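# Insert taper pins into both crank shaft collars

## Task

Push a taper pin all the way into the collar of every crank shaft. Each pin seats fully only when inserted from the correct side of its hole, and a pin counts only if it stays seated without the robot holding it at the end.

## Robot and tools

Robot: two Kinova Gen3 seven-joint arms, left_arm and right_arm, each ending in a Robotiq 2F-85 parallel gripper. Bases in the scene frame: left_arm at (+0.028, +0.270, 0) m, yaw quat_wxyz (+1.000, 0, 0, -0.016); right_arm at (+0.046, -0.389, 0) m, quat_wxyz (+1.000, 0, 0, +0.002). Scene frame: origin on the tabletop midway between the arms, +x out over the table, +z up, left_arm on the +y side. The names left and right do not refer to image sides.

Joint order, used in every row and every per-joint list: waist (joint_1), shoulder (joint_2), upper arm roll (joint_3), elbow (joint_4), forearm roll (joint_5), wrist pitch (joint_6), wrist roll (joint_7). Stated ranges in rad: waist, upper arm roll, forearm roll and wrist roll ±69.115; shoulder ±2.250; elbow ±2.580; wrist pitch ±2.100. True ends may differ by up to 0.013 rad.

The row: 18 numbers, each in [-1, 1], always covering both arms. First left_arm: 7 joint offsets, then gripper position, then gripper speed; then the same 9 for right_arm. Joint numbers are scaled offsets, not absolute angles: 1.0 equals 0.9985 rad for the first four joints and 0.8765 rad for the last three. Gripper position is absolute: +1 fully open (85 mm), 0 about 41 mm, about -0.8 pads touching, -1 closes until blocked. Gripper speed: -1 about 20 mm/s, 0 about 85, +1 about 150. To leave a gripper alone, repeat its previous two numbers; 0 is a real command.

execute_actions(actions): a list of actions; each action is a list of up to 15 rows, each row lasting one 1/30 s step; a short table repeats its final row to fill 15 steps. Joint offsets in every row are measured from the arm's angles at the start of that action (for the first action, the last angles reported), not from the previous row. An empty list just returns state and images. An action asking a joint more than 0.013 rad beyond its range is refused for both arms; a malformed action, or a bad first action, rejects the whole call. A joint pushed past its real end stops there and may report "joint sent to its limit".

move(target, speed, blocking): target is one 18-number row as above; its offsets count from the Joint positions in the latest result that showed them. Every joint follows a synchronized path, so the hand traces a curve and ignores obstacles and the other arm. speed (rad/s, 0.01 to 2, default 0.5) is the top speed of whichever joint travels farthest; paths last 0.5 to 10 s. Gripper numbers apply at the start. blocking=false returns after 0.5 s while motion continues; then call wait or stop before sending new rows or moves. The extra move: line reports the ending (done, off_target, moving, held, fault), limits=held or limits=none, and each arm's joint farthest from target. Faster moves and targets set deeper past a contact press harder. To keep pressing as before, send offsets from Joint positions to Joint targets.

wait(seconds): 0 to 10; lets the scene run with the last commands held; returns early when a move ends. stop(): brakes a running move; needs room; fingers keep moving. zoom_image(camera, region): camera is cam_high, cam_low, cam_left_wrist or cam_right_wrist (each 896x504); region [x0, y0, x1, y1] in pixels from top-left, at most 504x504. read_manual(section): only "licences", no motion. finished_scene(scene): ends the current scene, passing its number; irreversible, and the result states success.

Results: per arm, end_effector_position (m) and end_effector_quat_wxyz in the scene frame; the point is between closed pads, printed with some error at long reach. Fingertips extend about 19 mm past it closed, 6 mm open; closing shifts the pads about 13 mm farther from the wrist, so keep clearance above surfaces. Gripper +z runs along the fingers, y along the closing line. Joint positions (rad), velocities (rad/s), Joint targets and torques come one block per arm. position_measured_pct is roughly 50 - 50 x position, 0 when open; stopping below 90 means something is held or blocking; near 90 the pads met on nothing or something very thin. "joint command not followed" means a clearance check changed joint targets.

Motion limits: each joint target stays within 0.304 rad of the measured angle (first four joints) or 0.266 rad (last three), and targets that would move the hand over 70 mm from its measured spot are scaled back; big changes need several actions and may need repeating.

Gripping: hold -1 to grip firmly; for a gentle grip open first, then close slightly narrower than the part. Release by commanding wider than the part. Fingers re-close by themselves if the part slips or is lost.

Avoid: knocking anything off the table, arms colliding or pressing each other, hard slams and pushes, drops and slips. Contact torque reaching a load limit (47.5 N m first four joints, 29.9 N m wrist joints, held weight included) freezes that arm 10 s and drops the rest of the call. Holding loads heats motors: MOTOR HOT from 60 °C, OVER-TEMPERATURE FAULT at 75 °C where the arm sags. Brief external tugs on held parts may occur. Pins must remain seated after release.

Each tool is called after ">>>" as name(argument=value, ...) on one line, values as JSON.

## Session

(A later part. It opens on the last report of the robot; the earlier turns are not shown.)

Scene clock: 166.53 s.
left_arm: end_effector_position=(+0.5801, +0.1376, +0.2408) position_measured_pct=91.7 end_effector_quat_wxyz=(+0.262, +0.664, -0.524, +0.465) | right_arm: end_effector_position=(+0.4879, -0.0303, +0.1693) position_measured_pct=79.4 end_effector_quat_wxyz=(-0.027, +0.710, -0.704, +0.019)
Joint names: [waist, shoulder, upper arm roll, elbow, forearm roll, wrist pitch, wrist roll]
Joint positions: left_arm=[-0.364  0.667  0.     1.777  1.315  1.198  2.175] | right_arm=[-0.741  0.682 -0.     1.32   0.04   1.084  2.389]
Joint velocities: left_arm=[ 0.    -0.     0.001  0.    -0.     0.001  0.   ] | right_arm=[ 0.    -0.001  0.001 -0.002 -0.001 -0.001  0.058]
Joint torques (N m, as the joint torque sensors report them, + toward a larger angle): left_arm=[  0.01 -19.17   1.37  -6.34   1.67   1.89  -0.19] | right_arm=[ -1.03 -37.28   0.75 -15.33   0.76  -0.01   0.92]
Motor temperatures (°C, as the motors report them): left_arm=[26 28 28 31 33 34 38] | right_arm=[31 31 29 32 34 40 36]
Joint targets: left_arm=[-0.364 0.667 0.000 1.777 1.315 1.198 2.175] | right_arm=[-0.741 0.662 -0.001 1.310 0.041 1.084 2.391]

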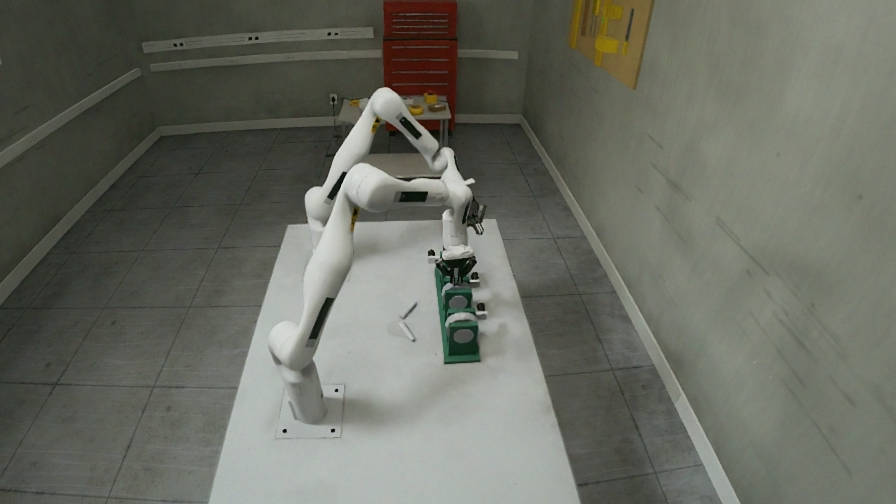

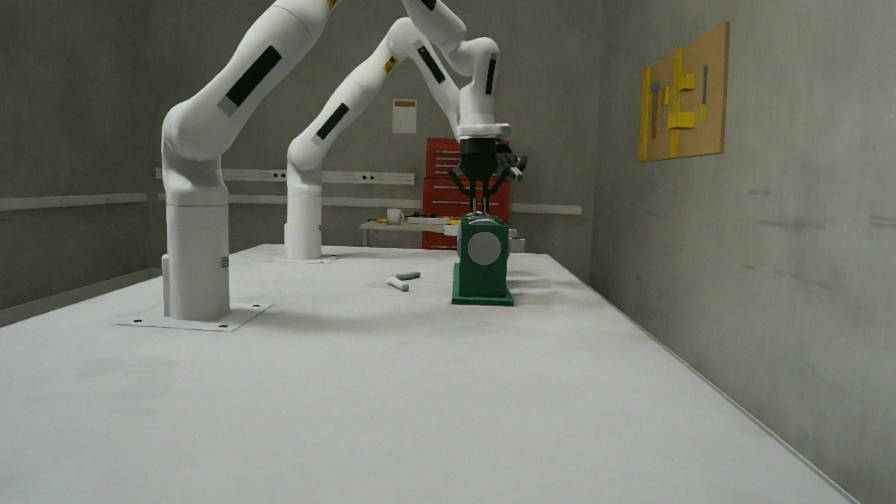

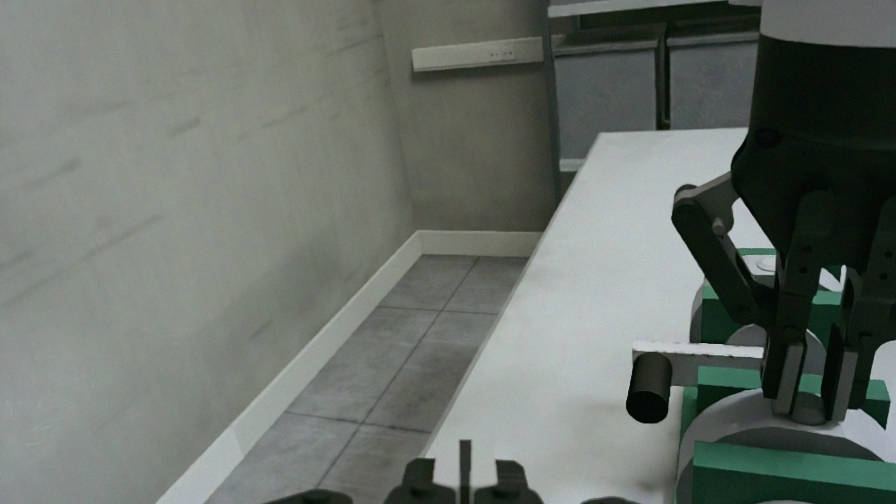

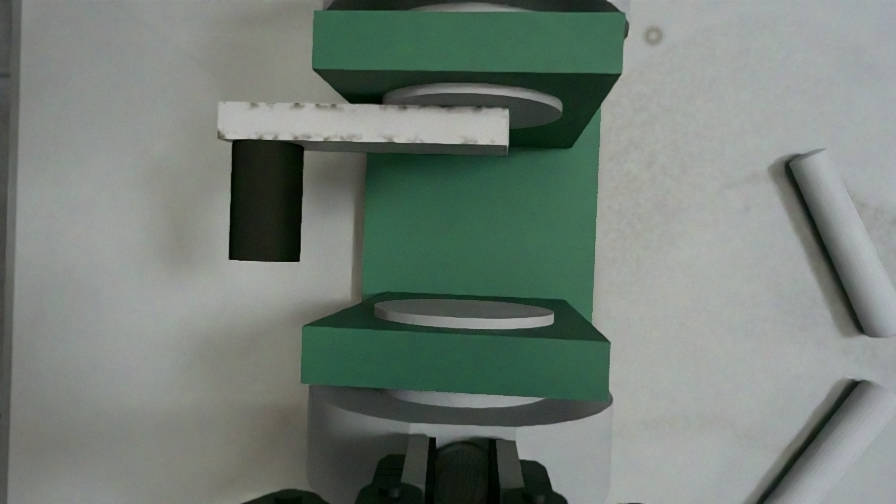

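>>> move(target=[0,0,0,0,0,0,0,-1,0, 0,0,0,0,0,0,0,-0.72,-0.7])

>>> move(target=[0,0,0,0,0,0,0,-1,0, 0,0.006,0,0.006,0,-0.008,0,-0.46,0.5], speed=0.01)

>>> move(target=[0,0,0,0,0,0,0,-1,0, 0,0.003,0,0.001,0,0,0,-0.8,-0.7], speed=0.02)

>>> move(target=[0,0,0,0,0,0,0,-1,0, 0,-0.034,0,-0.018,0,0.0,0,-0.8,-0.7], speed=0.02)

Scene clock: 167.67 s.
left_arm: end_effector_position=(+0.5801, +0.1376, +0.2408) position_measured_pct=91.7 end_effector_quat_wxyz=(+0.262, +0.664, -0.524, +0.465) | right_arm: end_effector_position=(+0.4877, -0.0305, +0.1684) position_measured_pct=79.4 end_effector_quat_wxyz=(-0.026, +0.709, -0.704, +0.019)
Joint names: [waist, shoulder, upper arm roll, elbow, forearm roll, wrist pitch, wrist roll]
Joint positions: left_arm=[-0.364  0.667  0.     1.777  1.315  1.198  2.175] | right_arm=[-0.74   0.684 -0.     1.32   0.039  1.084  2.387]
Joint velocities: left_arm=[ 0.001 -0.    -0.001 -0.    -0.    -0.001 -0.   ] | right_arm=[-0.    -0.002  0.001 -0.002  0.    -0.     0.   ]
Joint torques (N m, as the joint torque sensors report them, + toward a larger angle): left_arm=[  0.34 -19.27   1.82  -5.9    1.7    1.85   0.11] | right_arm=[ -0.06 -23.68   0.27  -8.85   0.63   0.19   0.55]
Motor temperatures (°C, as the motors report them): left_arm=[26 28 28 31 33 34 38] | right_arm=[31 31 29 32 34 40 36]
Joint targets: left_arm=[-0.364 0.667 0.000 1.777 1.315 1.198 2.175] | right_arm=[-0.741 0.682 -0.000 1.320 0.040 1.084 2.389]
move: done; limits=none; left_arm: farthest joint: the waist, 0.000 radians from its target (0.000 radians at the start); right_arm: farthest joint: the shoulder, 0.002 radians from its target (0.000 radians at the start)

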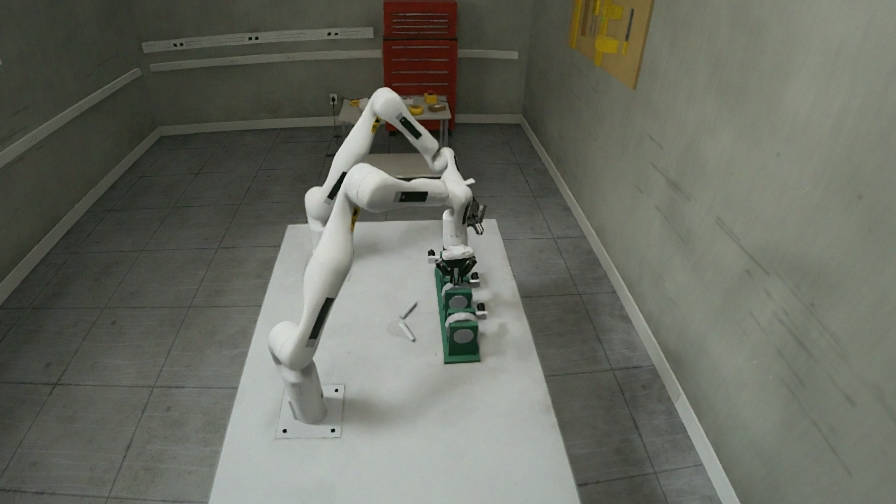

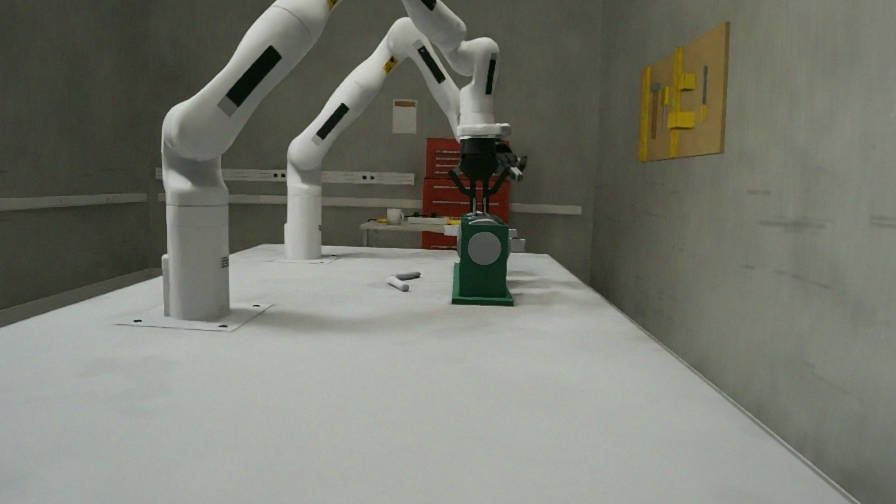

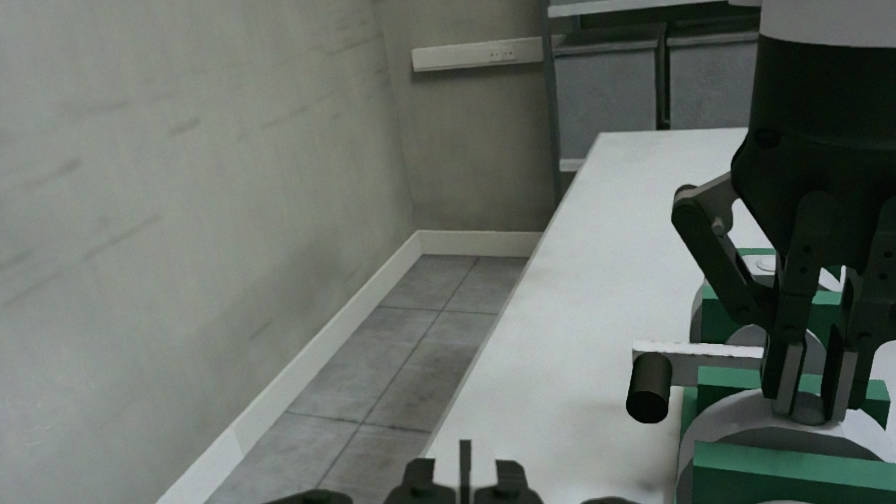

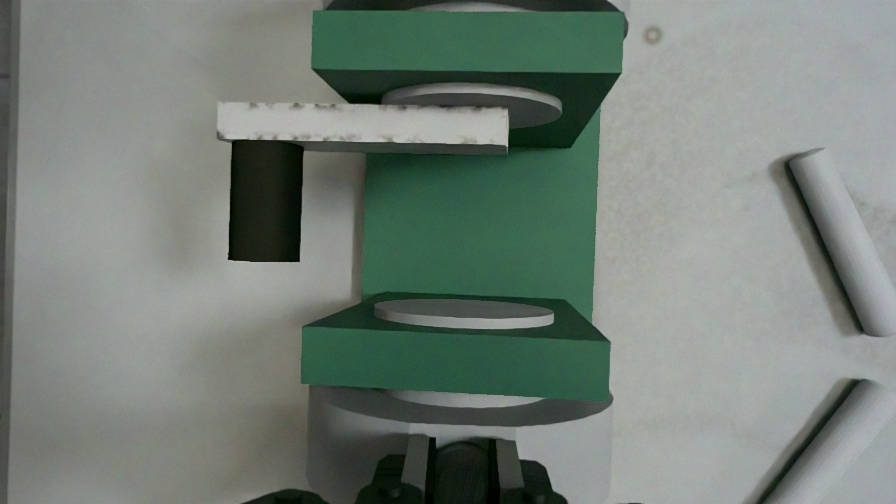

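Scene clock: 168.60 s.
left_arm: end_effector_position=(+0.5801, +0.1376, +0.2408) position_measured_pct=91.7 end_effector_quat_wxyz=(+0.262, +0.664, -0.524, +0.465) | right_arm: end_effector_position=(+0.4878, -0.0306, +0.1666) position_measured_pct=73.0 end_effector_quat_wxyz=(-0.027, +0.709, -0.704, +0.019)
Joint names: [waist, shoulder, upper arm roll, elbow, forearm roll, wrist pitch, wrist roll]
Joint positions: left_arm=[-0.364  0.667  0.     1.777  1.315  1.198  2.175] | right_arm=[-0.74   0.685 -0.     1.324  0.039  1.078  2.387]
Joint velocities: left_arm=[ 0.     0.001 -0.003 -0.    -0.     0.     0.   ] | right_arm=[-0.    -0.001 -0.001 -0.     0.    -0.    -0.   ]
Joint torques (N m, as the joint torque sensors report them, + toward a larger angle): left_arm=[  0.33 -18.74   1.51  -6.49   1.62   1.93  -0.22] | right_arm=[ -0.19 -18.43   0.35  -6.67   0.19  -0.22   0.07]
Motor temperatures (°C, as the motors report them): left_arm=[26 28 28 31 33 34 38] | right_arm=[31 31 29 32 34 40 36]
Joint targets: left_arm=[-0.364 0.667 0.000 1.777 1.315 1.198 2.175] | right_arm=[-0.740 0.690 -0.000 1.326 0.039 1.077 2.387]
move: done; limits=none; left_arm: farthest joint: the waist, 0.000 radians from its target (0.000 radians at the start); right_arm: farthest joint: the shoulder, 0.005 radians from its target (0.006 radians at the start)

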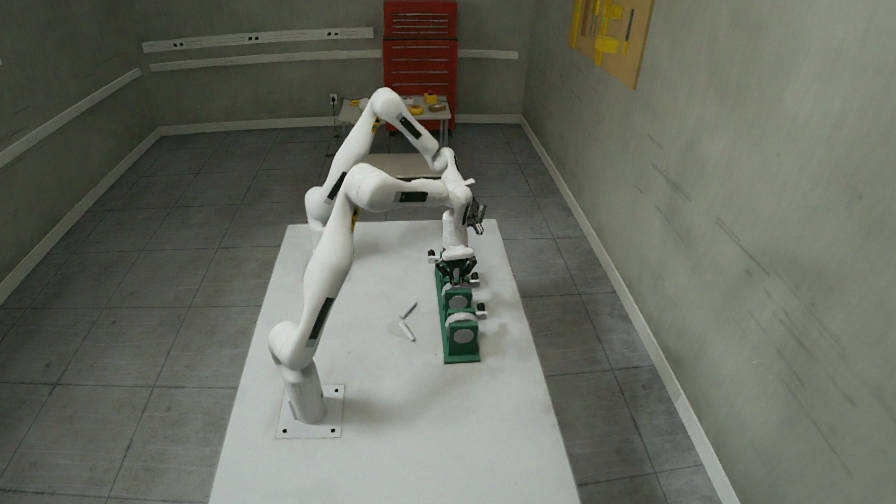

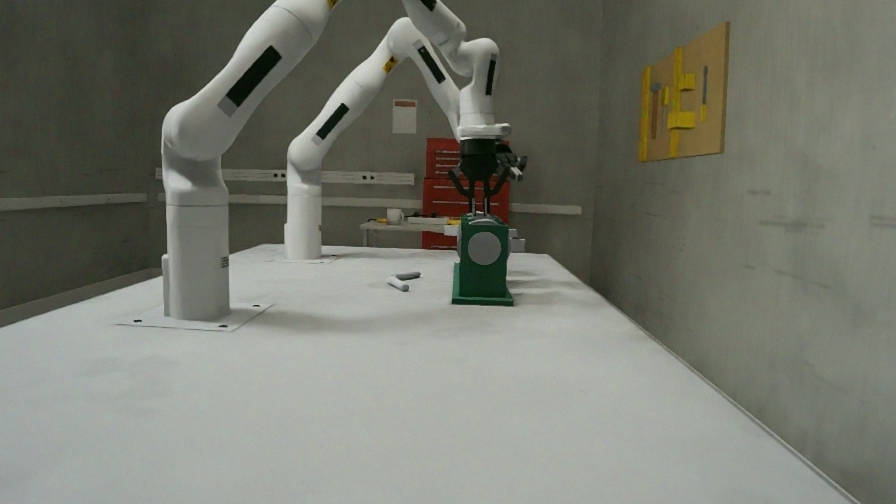

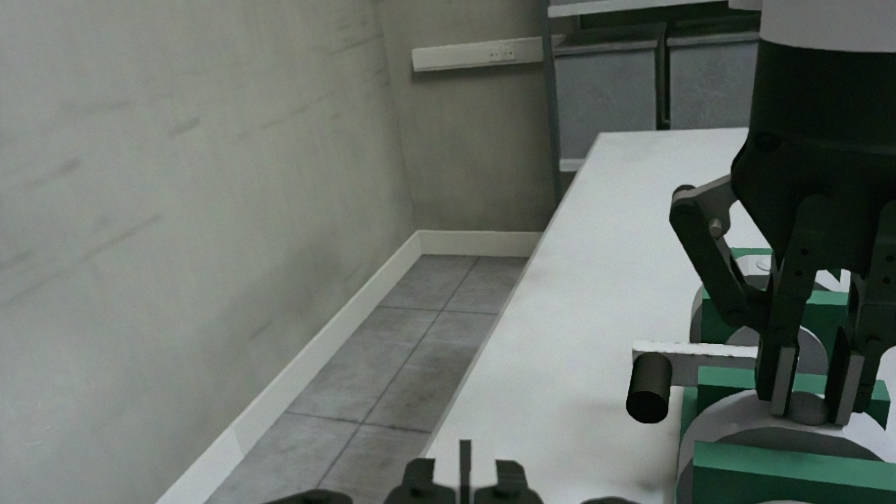

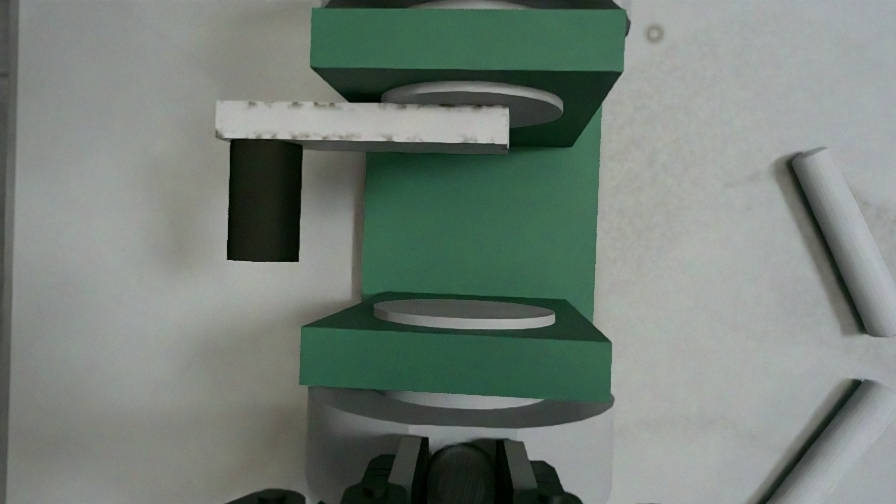

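Scene clock: 169.30 s.
left_arm: end_effector_position=(+0.5801, +0.1376, +0.2408) position_measured_pct=91.7 end_effector_quat_wxyz=(+0.262, +0.664, -0.524, +0.465) | right_arm: end_effector_position=(+0.4877, -0.0306, +0.1674) position_measured_pct=79.4 end_effector_quat_wxyz=(-0.027, +0.709, -0.704, +0.019)
Joint names: [waist, shoulder, upper arm roll, elbow, forearm roll, wrist pitch, wrist roll]
Joint positions: left_arm=[-0.364  0.667  0.     1.777  1.315  1.198  2.175] | right_arm=[-0.74   0.684 -0.     1.324  0.039  1.079  2.387]
Joint velocities: left_arm=[-0.001 -0.001  0.001  0.001  0.    -0.002  0.   ] | right_arm=[ 0.  0.  0.  0. -0.  0.  0.]
Joint torques (N m, as the joint torque sensors report them, + toward a larger angle): left_arm=[ -0.11 -18.79   1.62  -6.29   1.69   1.78  -0.27] | right_arm=[ -0.2  -18.41   0.67  -7.2    0.2   -0.51  -0.3 ]
Motor temperatures (°C, as the motors report them): left_arm=[26 28 28 31 33 34 38] | right_arm=[31 31 29 32 34 40 36]
Joint targets: left_arm=[-0.364 0.667 0.000 1.777 1.315 1.198 2.175] | right_arm=[-0.740 0.688 -0.000 1.325 0.039 1.078 2.387]
move: done; limits=none; left_arm: farthest joint: the waist, 0.000 radians from its target (0.000 radians at the start); right_arm: farthest joint: the shoulder, 0.004 radians from its target (0.003 radians at the start)

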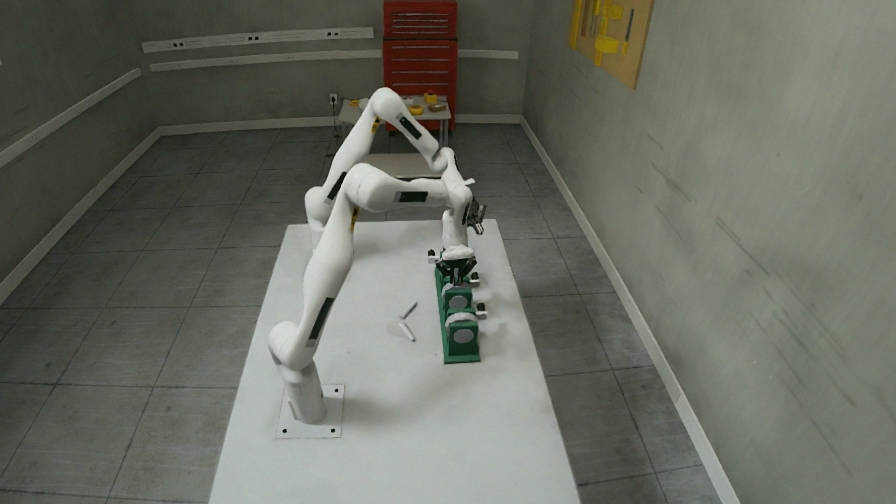

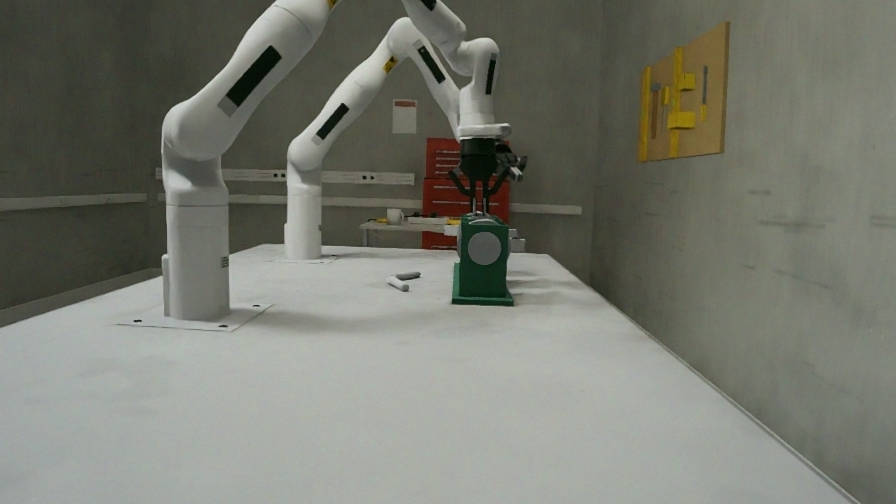

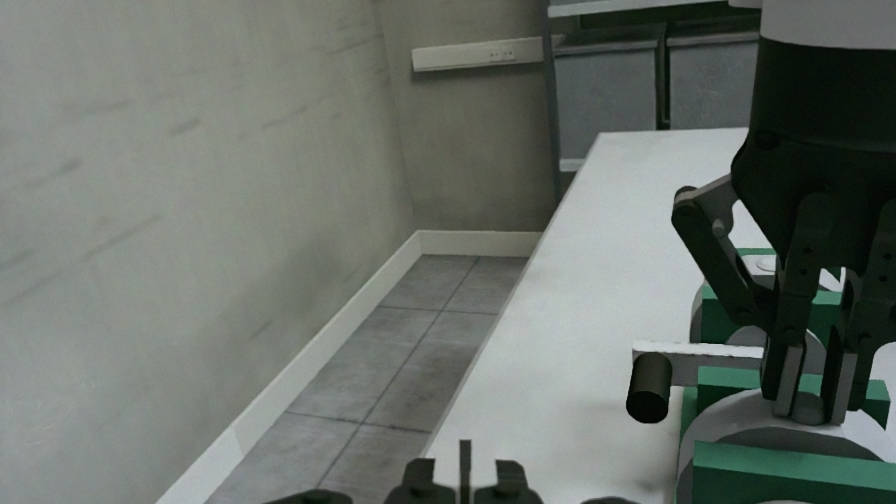

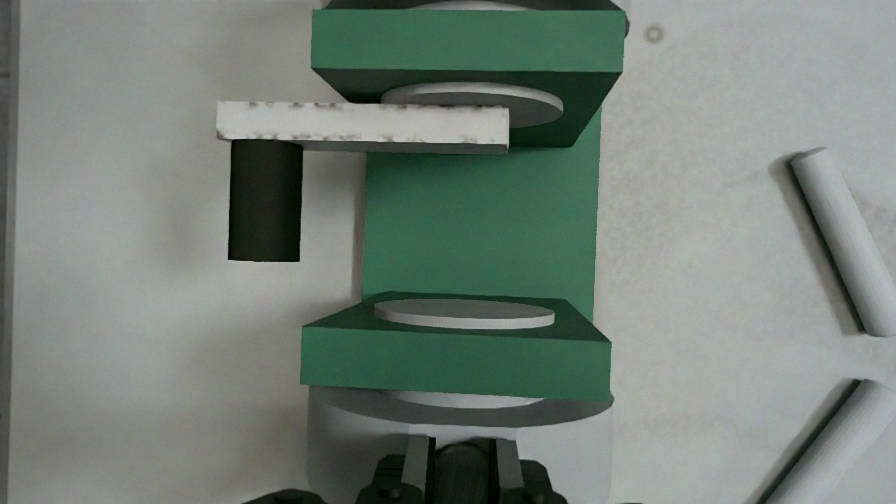

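Scene clock: 171.23 s.
left_arm: end_effector_position=(+0.5801, +0.1376, +0.2408) position_measured_pct=91.7 end_effector_quat_wxyz=(+0.262, +0.664, -0.524, +0.465) | right_arm: end_effector_position=(+0.4883, -0.0301, +0.1691) position_measured_pct=79.4 end_effector_quat_wxyz=(-0.028, +0.709, -0.705, +0.018)
Joint names: [waist, shoulder, upper arm roll, elbow, forearm roll, wrist pitch, wrist roll]
Joint positions: left_arm=[-0.364  0.667  0.     1.777  1.315  1.198  2.175] | right_arm=[-0.74   0.682 -0.     1.322  0.039  1.08   2.387]
Joint velocities: left_arm=[ 0.001  0.     0.001 -0.001  0.    -0.001 -0.   ] | right_arm=[ 0.     0.003  0.     0.     0.    -0.001 -0.   ]
Joint torques (N m, as the joint torque sensors report them, + toward a larger angle): left_arm=[ -0.56 -19.17   1.55  -5.98   1.44   1.99  -0.34] | right_arm=[ -0.22 -46.44   0.74 -20.77   0.49  -0.45  -0.12]
Motor temperatures (°C, as the motors report them): left_arm=[26 28 28 31 33 34 38] | right_arm=[31 31 29 32 34 40 36]
Joint targets: left_arm=[-0.364 0.667 0.000 1.777 1.315 1.198 2.175] | right_arm=[-0.740 0.650 -0.000 1.306 0.039 1.079 2.387]
move: off_target (right_arm); limits=none; left_arm: farthest joint: the waist, 0.000 radians from its target (0.000 radians at the start); right_arm: farthest joint: the shoulder, 0.032 radians from its target (0.033 radians at the start)

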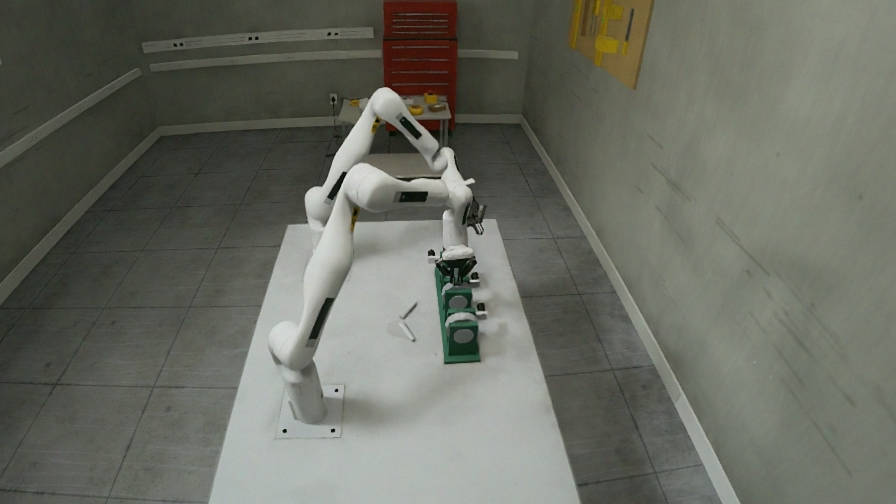

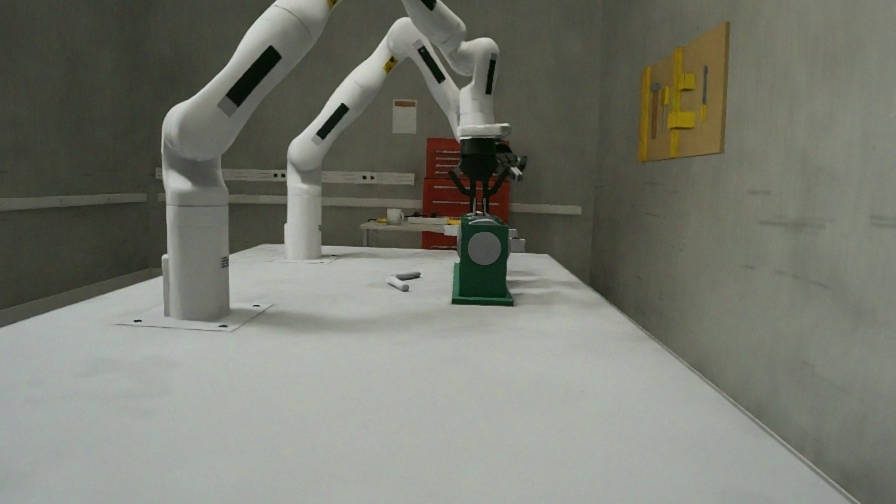

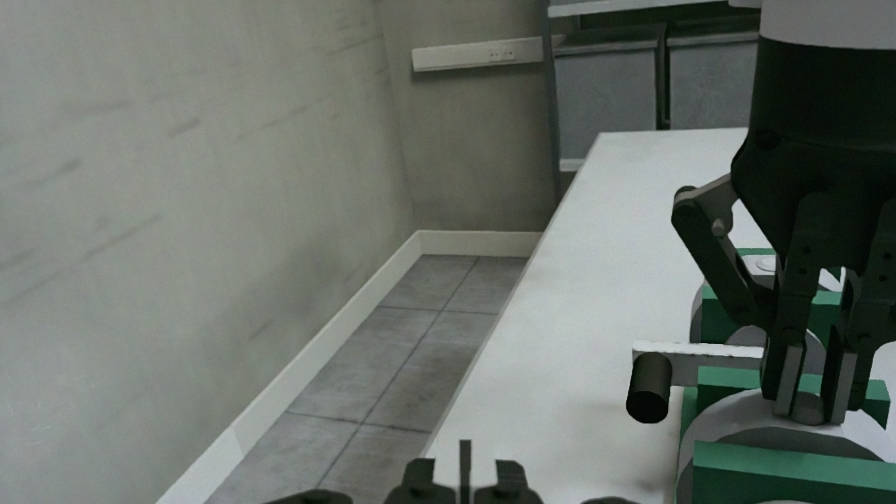

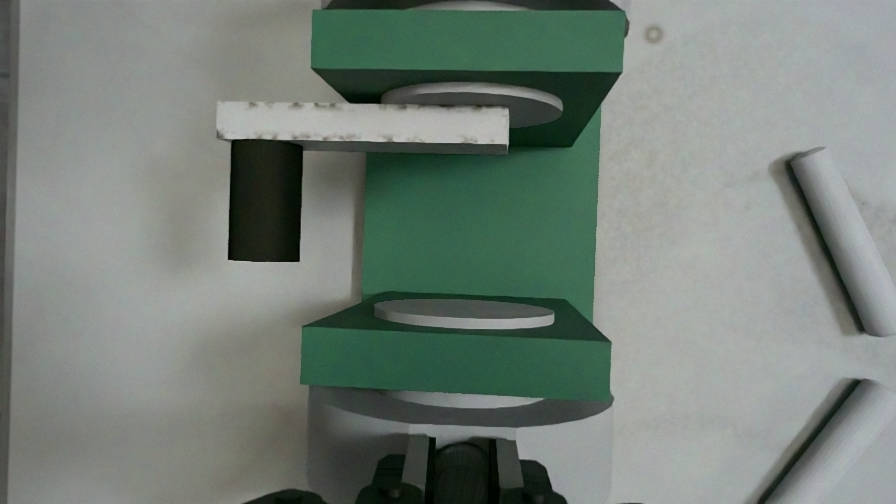

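>>> execute_actions(actions=[])

Scene clock: 173.00 s.
left_arm: end_effector_position=(+0.5801, +0.1376, +0.2408) position_measured_pct=91.7 end_effector_quat_wxyz=(+0.262, +0.664, -0.524, +0.465) | right_arm: end_effector_position=(+0.4883, -0.0301, +0.1691) position_measured_pct=79.4 end_effector_quat_wxyz=(-0.028, +0.709, -0.705, +0.018)
Joint names: [waist, shoulder, upper arm roll, elbow, forearm roll, wrist pitch, wrist roll]
Joint positions: left_arm=[-0.364  0.667  0.     1.777  1.315  1.198  2.175] | right_arm=[-0.74   0.682 -0.     1.322  0.039  1.08   2.387]
Joint velocities: left_arm=[-0.    -0.     0.001  0.001  0.     0.002 -0.   ] | right_arm=[ 0.     0.002  0.001 -0.001 -0.     0.001 -0.   ]
Joint torques (N m, as the joint torque sensors report them, + toward a larger angle): left_arm=[  0.15 -19.52   1.54  -6.41   1.68   1.81  -0.04] | right_arm=[ -0.59 -46.31   0.91 -20.31   0.39  -0.58  -0.06]
Motor temperatures (°C, as the motors report them): left_arm=[26 28 28 31 33 34 38] | right_arm=[31 32 29 32 34 40 36]
Joint targets: left_arm=[-0.364 0.667 0.000 1.777 1.315 1.198 2.175] | right_arm=[-0.740 0.650 -0.000 1.306 0.039 1.079 2.387]

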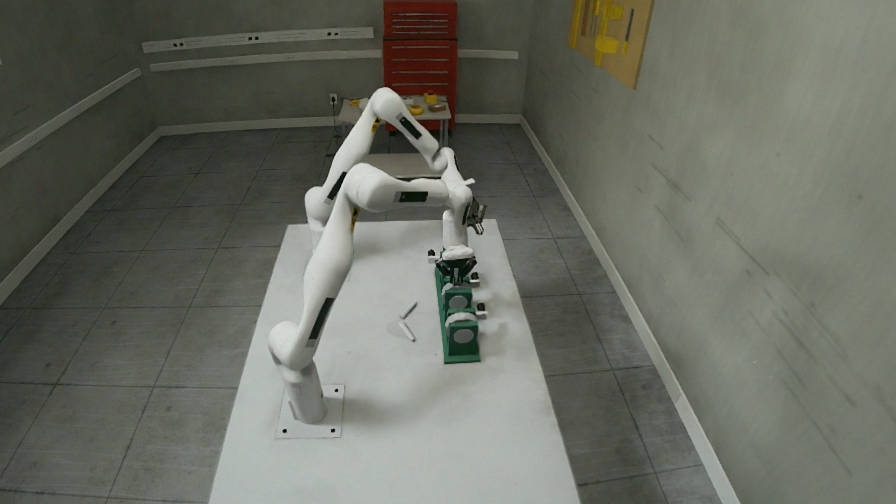

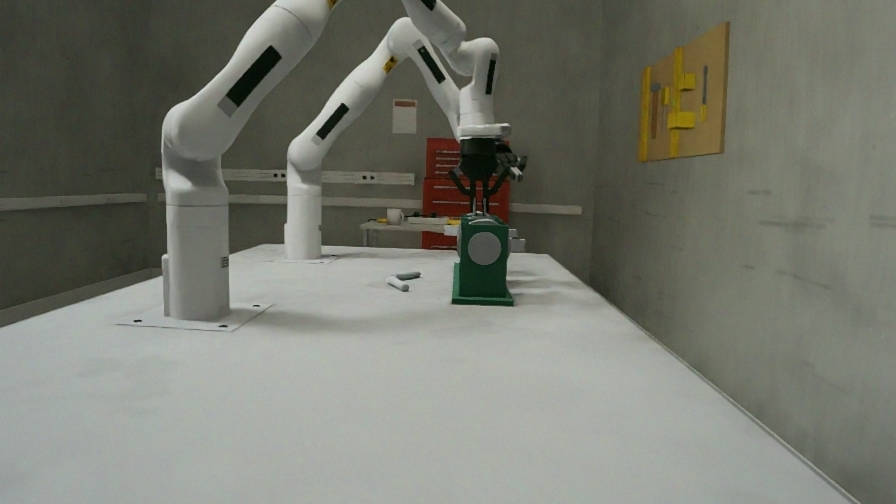

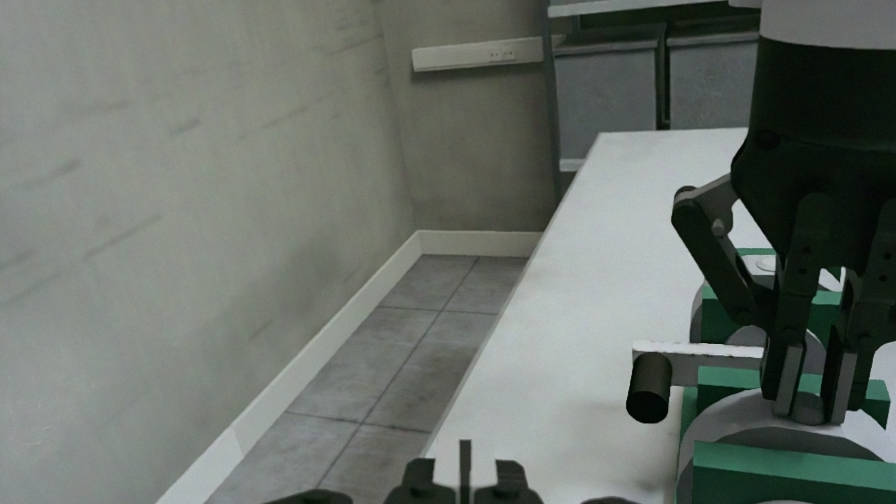

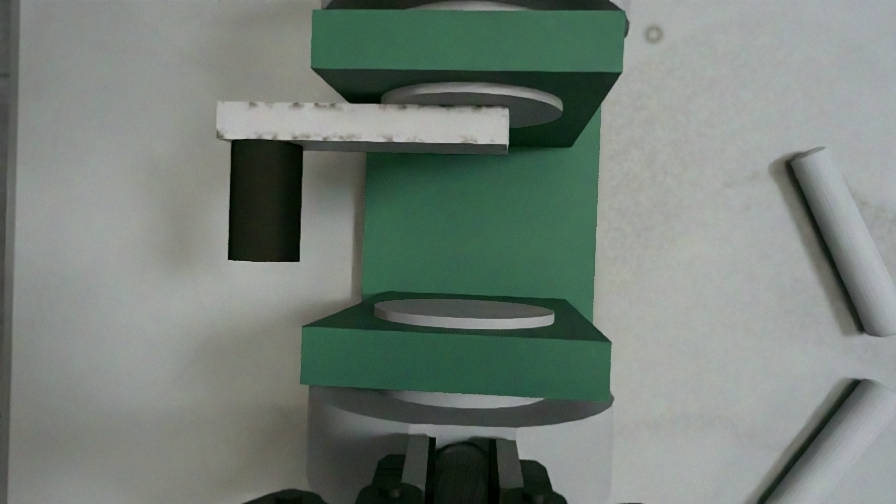

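>>> execute_actions(actions=[[[0,0,0,0,0,0,0,-1,0,0.004,-0.030,0,-0.033,0,0.008,0,-0.8,0],[0,0,0,0,0,0,0,-1,0,0.004,-0.030,0,-0.033,0,0.008,0,-0.8,0],[0,0,0,0,0,0,0,-1,0,0.004,-0.030,0,-0.033,0,0.008,0,-0.8,0],[0,0,0,0,0,0,0,-1,0,0.004,-0.030,0,-0.033,0,0.008,0,-0.8,0],[0,0,0,0,0,0,0,-1,0,0.004,-0.030,0,-0.033,0,0.008,0,-0.8,0],[0,0,0,0,0,0,0,-1,0,0.004,-0.030,0,-0.033,0,0.008,0,-0.8,0],[0,0,0,0,0,0,0,-1,0,0.004,-0.030,0,-0.033,0,0.008,0,-0.8,0],[0,0,0,0,0,0,0,-1,0,0.004,-0.030,0,-0.033,0,0.008,0,-0.8,0]]])

Scene clock: 174.13 s.
left_arm: end_effector_position=(+0.5801, +0.1376, +0.2408) position_measured_pct=91.7 end_effector_quat_wxyz=(+0.262, +0.664, -0.524, +0.465) | right_arm: end_effector_position=(+0.4905, -0.0300, +0.1697) position_measured_pct=79.8 end_effector_quat_wxyz=(-0.027, +0.708, -0.706, +0.018)
Joint names: [waist, shoulder, upper arm roll, elbow, forearm roll, wrist pitch, wrist roll]
Joint positions: left_arm=[-0.364  0.667  0.     1.777  1.315  1.198  2.175] | right_arm=[-0.736  0.687 -0.001  1.309  0.038  1.091  2.388]
Joint velocities: left_arm=[ 0.    -0.    -0.001 -0.    -0.    -0.001 -0.   ] | right_arm=[ 0.    -0.    -0.001 -0.     0.     0.    -0.   ]
Joint torques (N m, as the joint torque sensors report them, + toward a larger angle): left_arm=[ -0.36 -19.09   2.11  -5.83   1.84   1.57  -0.07] | right_arm=[  0.16 -49.23   1.33 -23.81   0.85  -1.64   0.09]
Motor temperatures (°C, as the motors report them): left_arm=[26 28 28 31 33 34 38] | right_arm=[31 32 29 32 34 40 36]
Joint targets: left_arm=[-0.364 0.667 0.000 1.777 1.315 1.198 2.175] | right_arm=[-0.736 0.652 -0.000 1.289 0.039 1.087 2.387]

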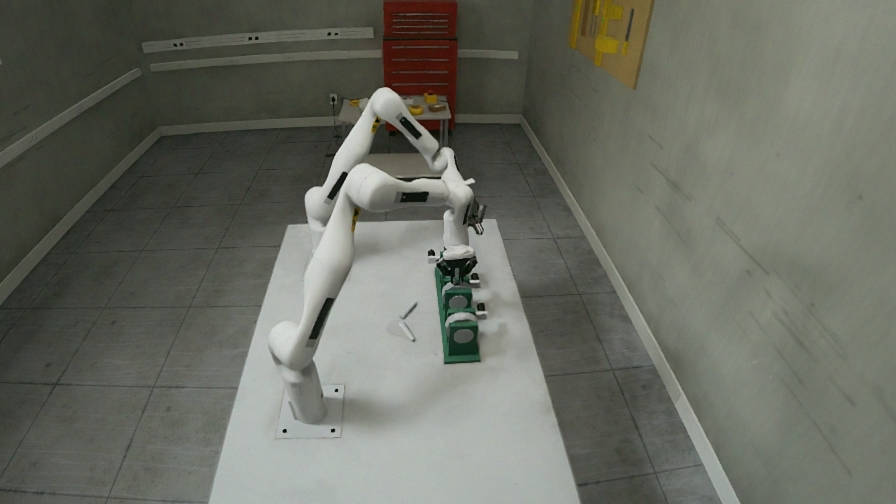

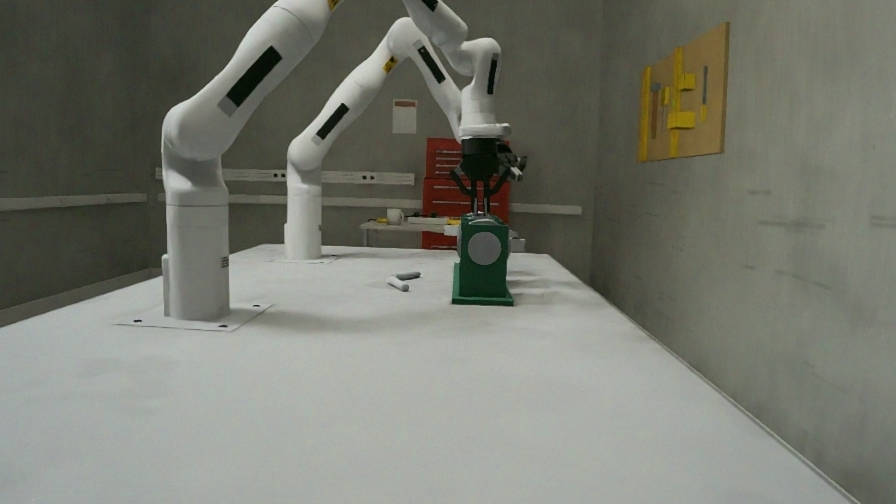

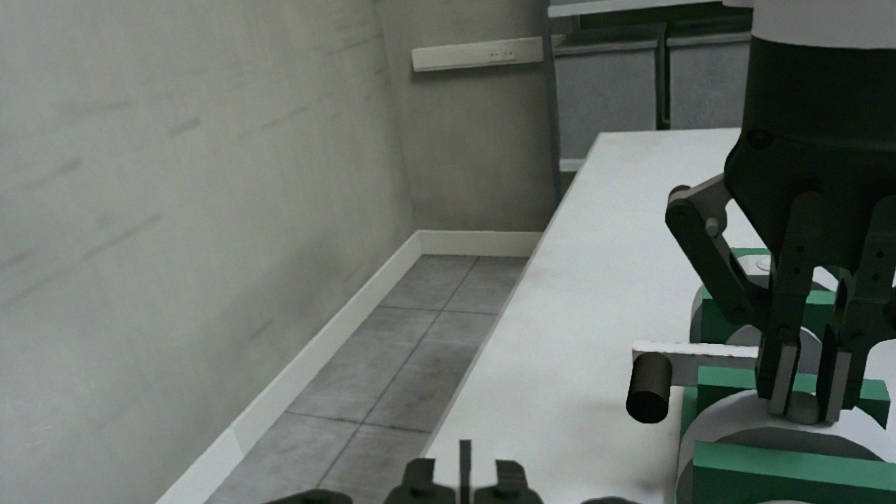

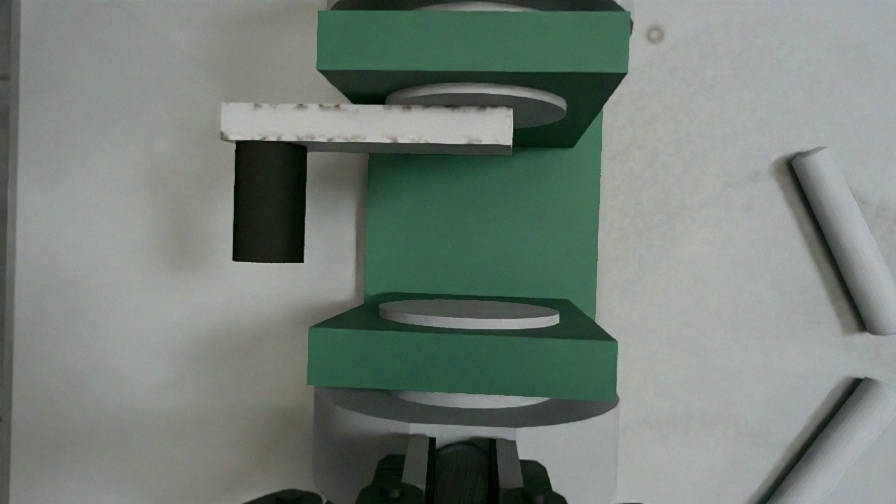

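>>> move(target=[0,0,0,0,0,0,0,-1,0,0.021,0.011,0,-0.110,-0.043,0.115,0.039,-0.8,0], speed=0.08)

>>> zoom_image(camera="cam_left_wrist", region=[696,300,896,500])

Scene clock: 176.13 s.
left_arm: end_effector_position=(+0.5801, +0.1376, +0.2408) position_measured_pct=91.7 end_effector_quat_wxyz=(+0.262, +0.664, -0.524, +0.465) | right_arm: end_effector_position=(+0.4939, -0.0298, +0.1698) position_measured_pct=79.8 end_effector_quat_wxyz=(-0.000, +0.707, -0.707, -0.000)
Joint names: [waist, shoulder, upper arm roll, elbow, forearm roll, wrist pitch, wrist roll]
Joint positions: left_arm=[-0.364  0.667  0.     1.777  1.315  1.198  2.175] | right_arm=[-0.714  0.734 -0.001  1.216  0.001  1.192  2.422]
Joint velocities: left_arm=[ 0.     0.     0.001 -0.    -0.    -0.     0.   ] | right_arm=[ 0.     0.001  0.002 -0.001 -0.001  0.001  0.   ]
Joint torques (N m, as the joint torque sensors report them, + toward a larger angle): left_arm=[ -0.09 -18.81   1.95  -6.31   1.59   1.9   -0.19] | right_arm=[ -0.61 -49.76   0.56 -21.32  -0.08   0.11  -0.2 ]
Motor temperatures (°C, as the motors report them): left_arm=[26 28 28 31 33 34 38] | right_arm=[31 32 29 32 34 40 36]
Joint targets: left_arm=[-0.364 0.667 0.000 1.777 1.315 1.198 2.175] | right_arm=[-0.715 0.698 -0.001 1.199 0.000 1.192 2.422]
move: off_target (right_arm); limits=none; left_arm: farthest joint: the waist, 0.000 radians from its target (0.000 radians at the start); right_arm: farthest joint: the shoulder, 0.036 radians from its target (0.011 radians at the start)

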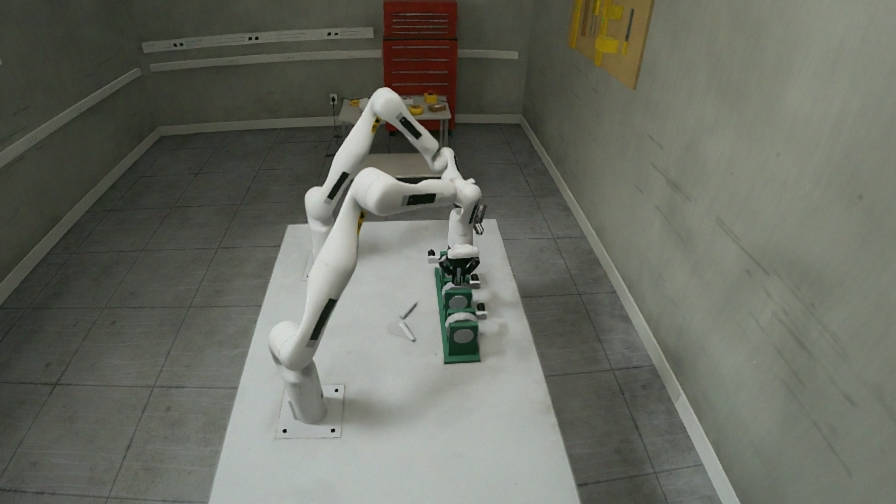

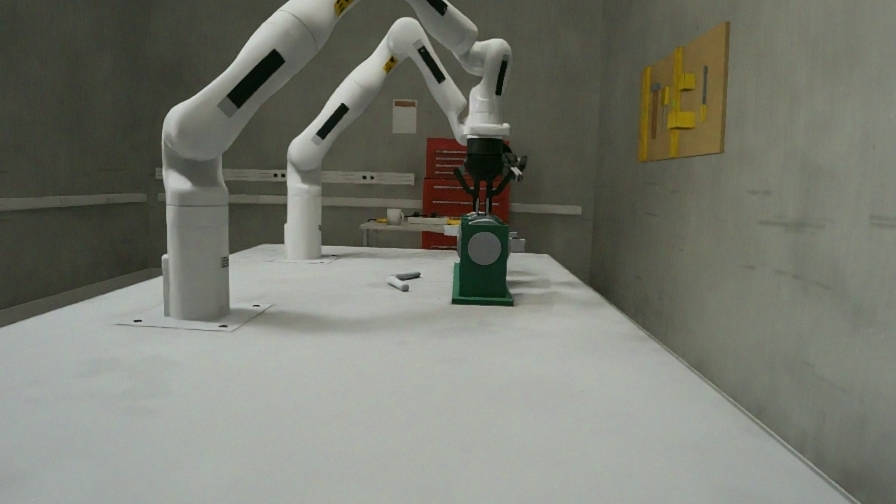

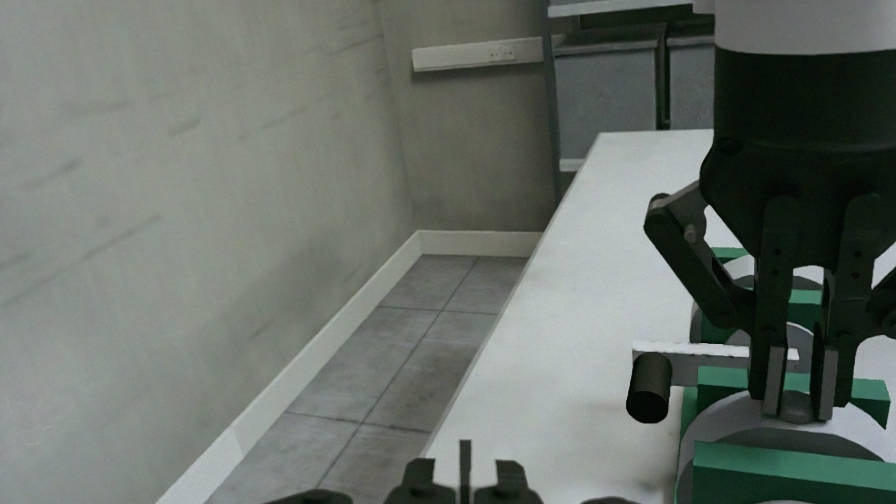

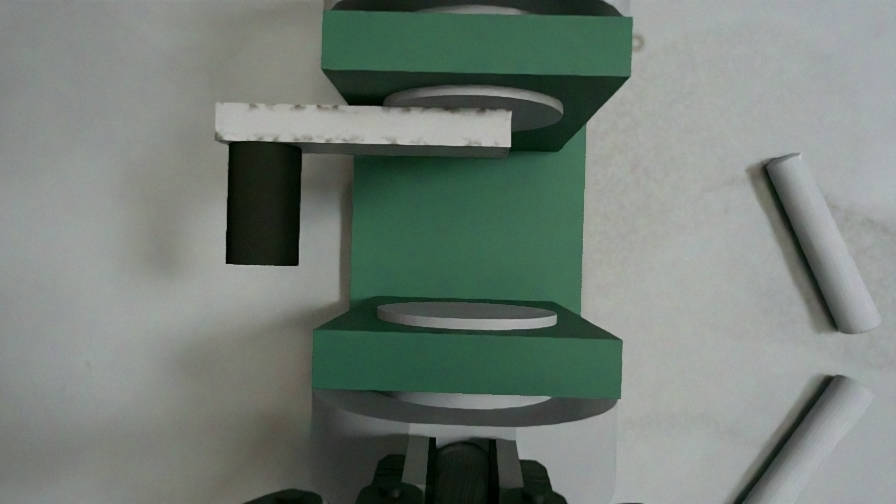

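Region (696, 300, 896, 500) of cam_left_wrist's 896x504 image, scaled by 2.520.

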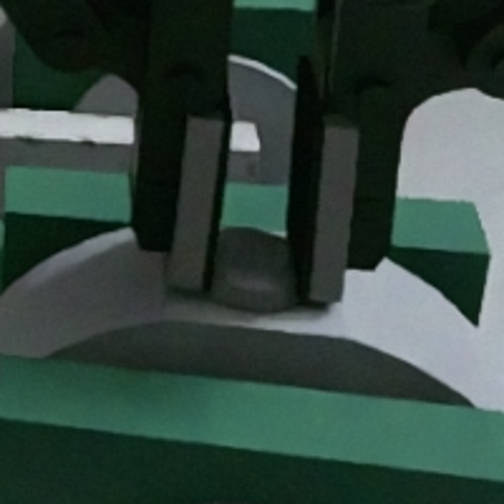

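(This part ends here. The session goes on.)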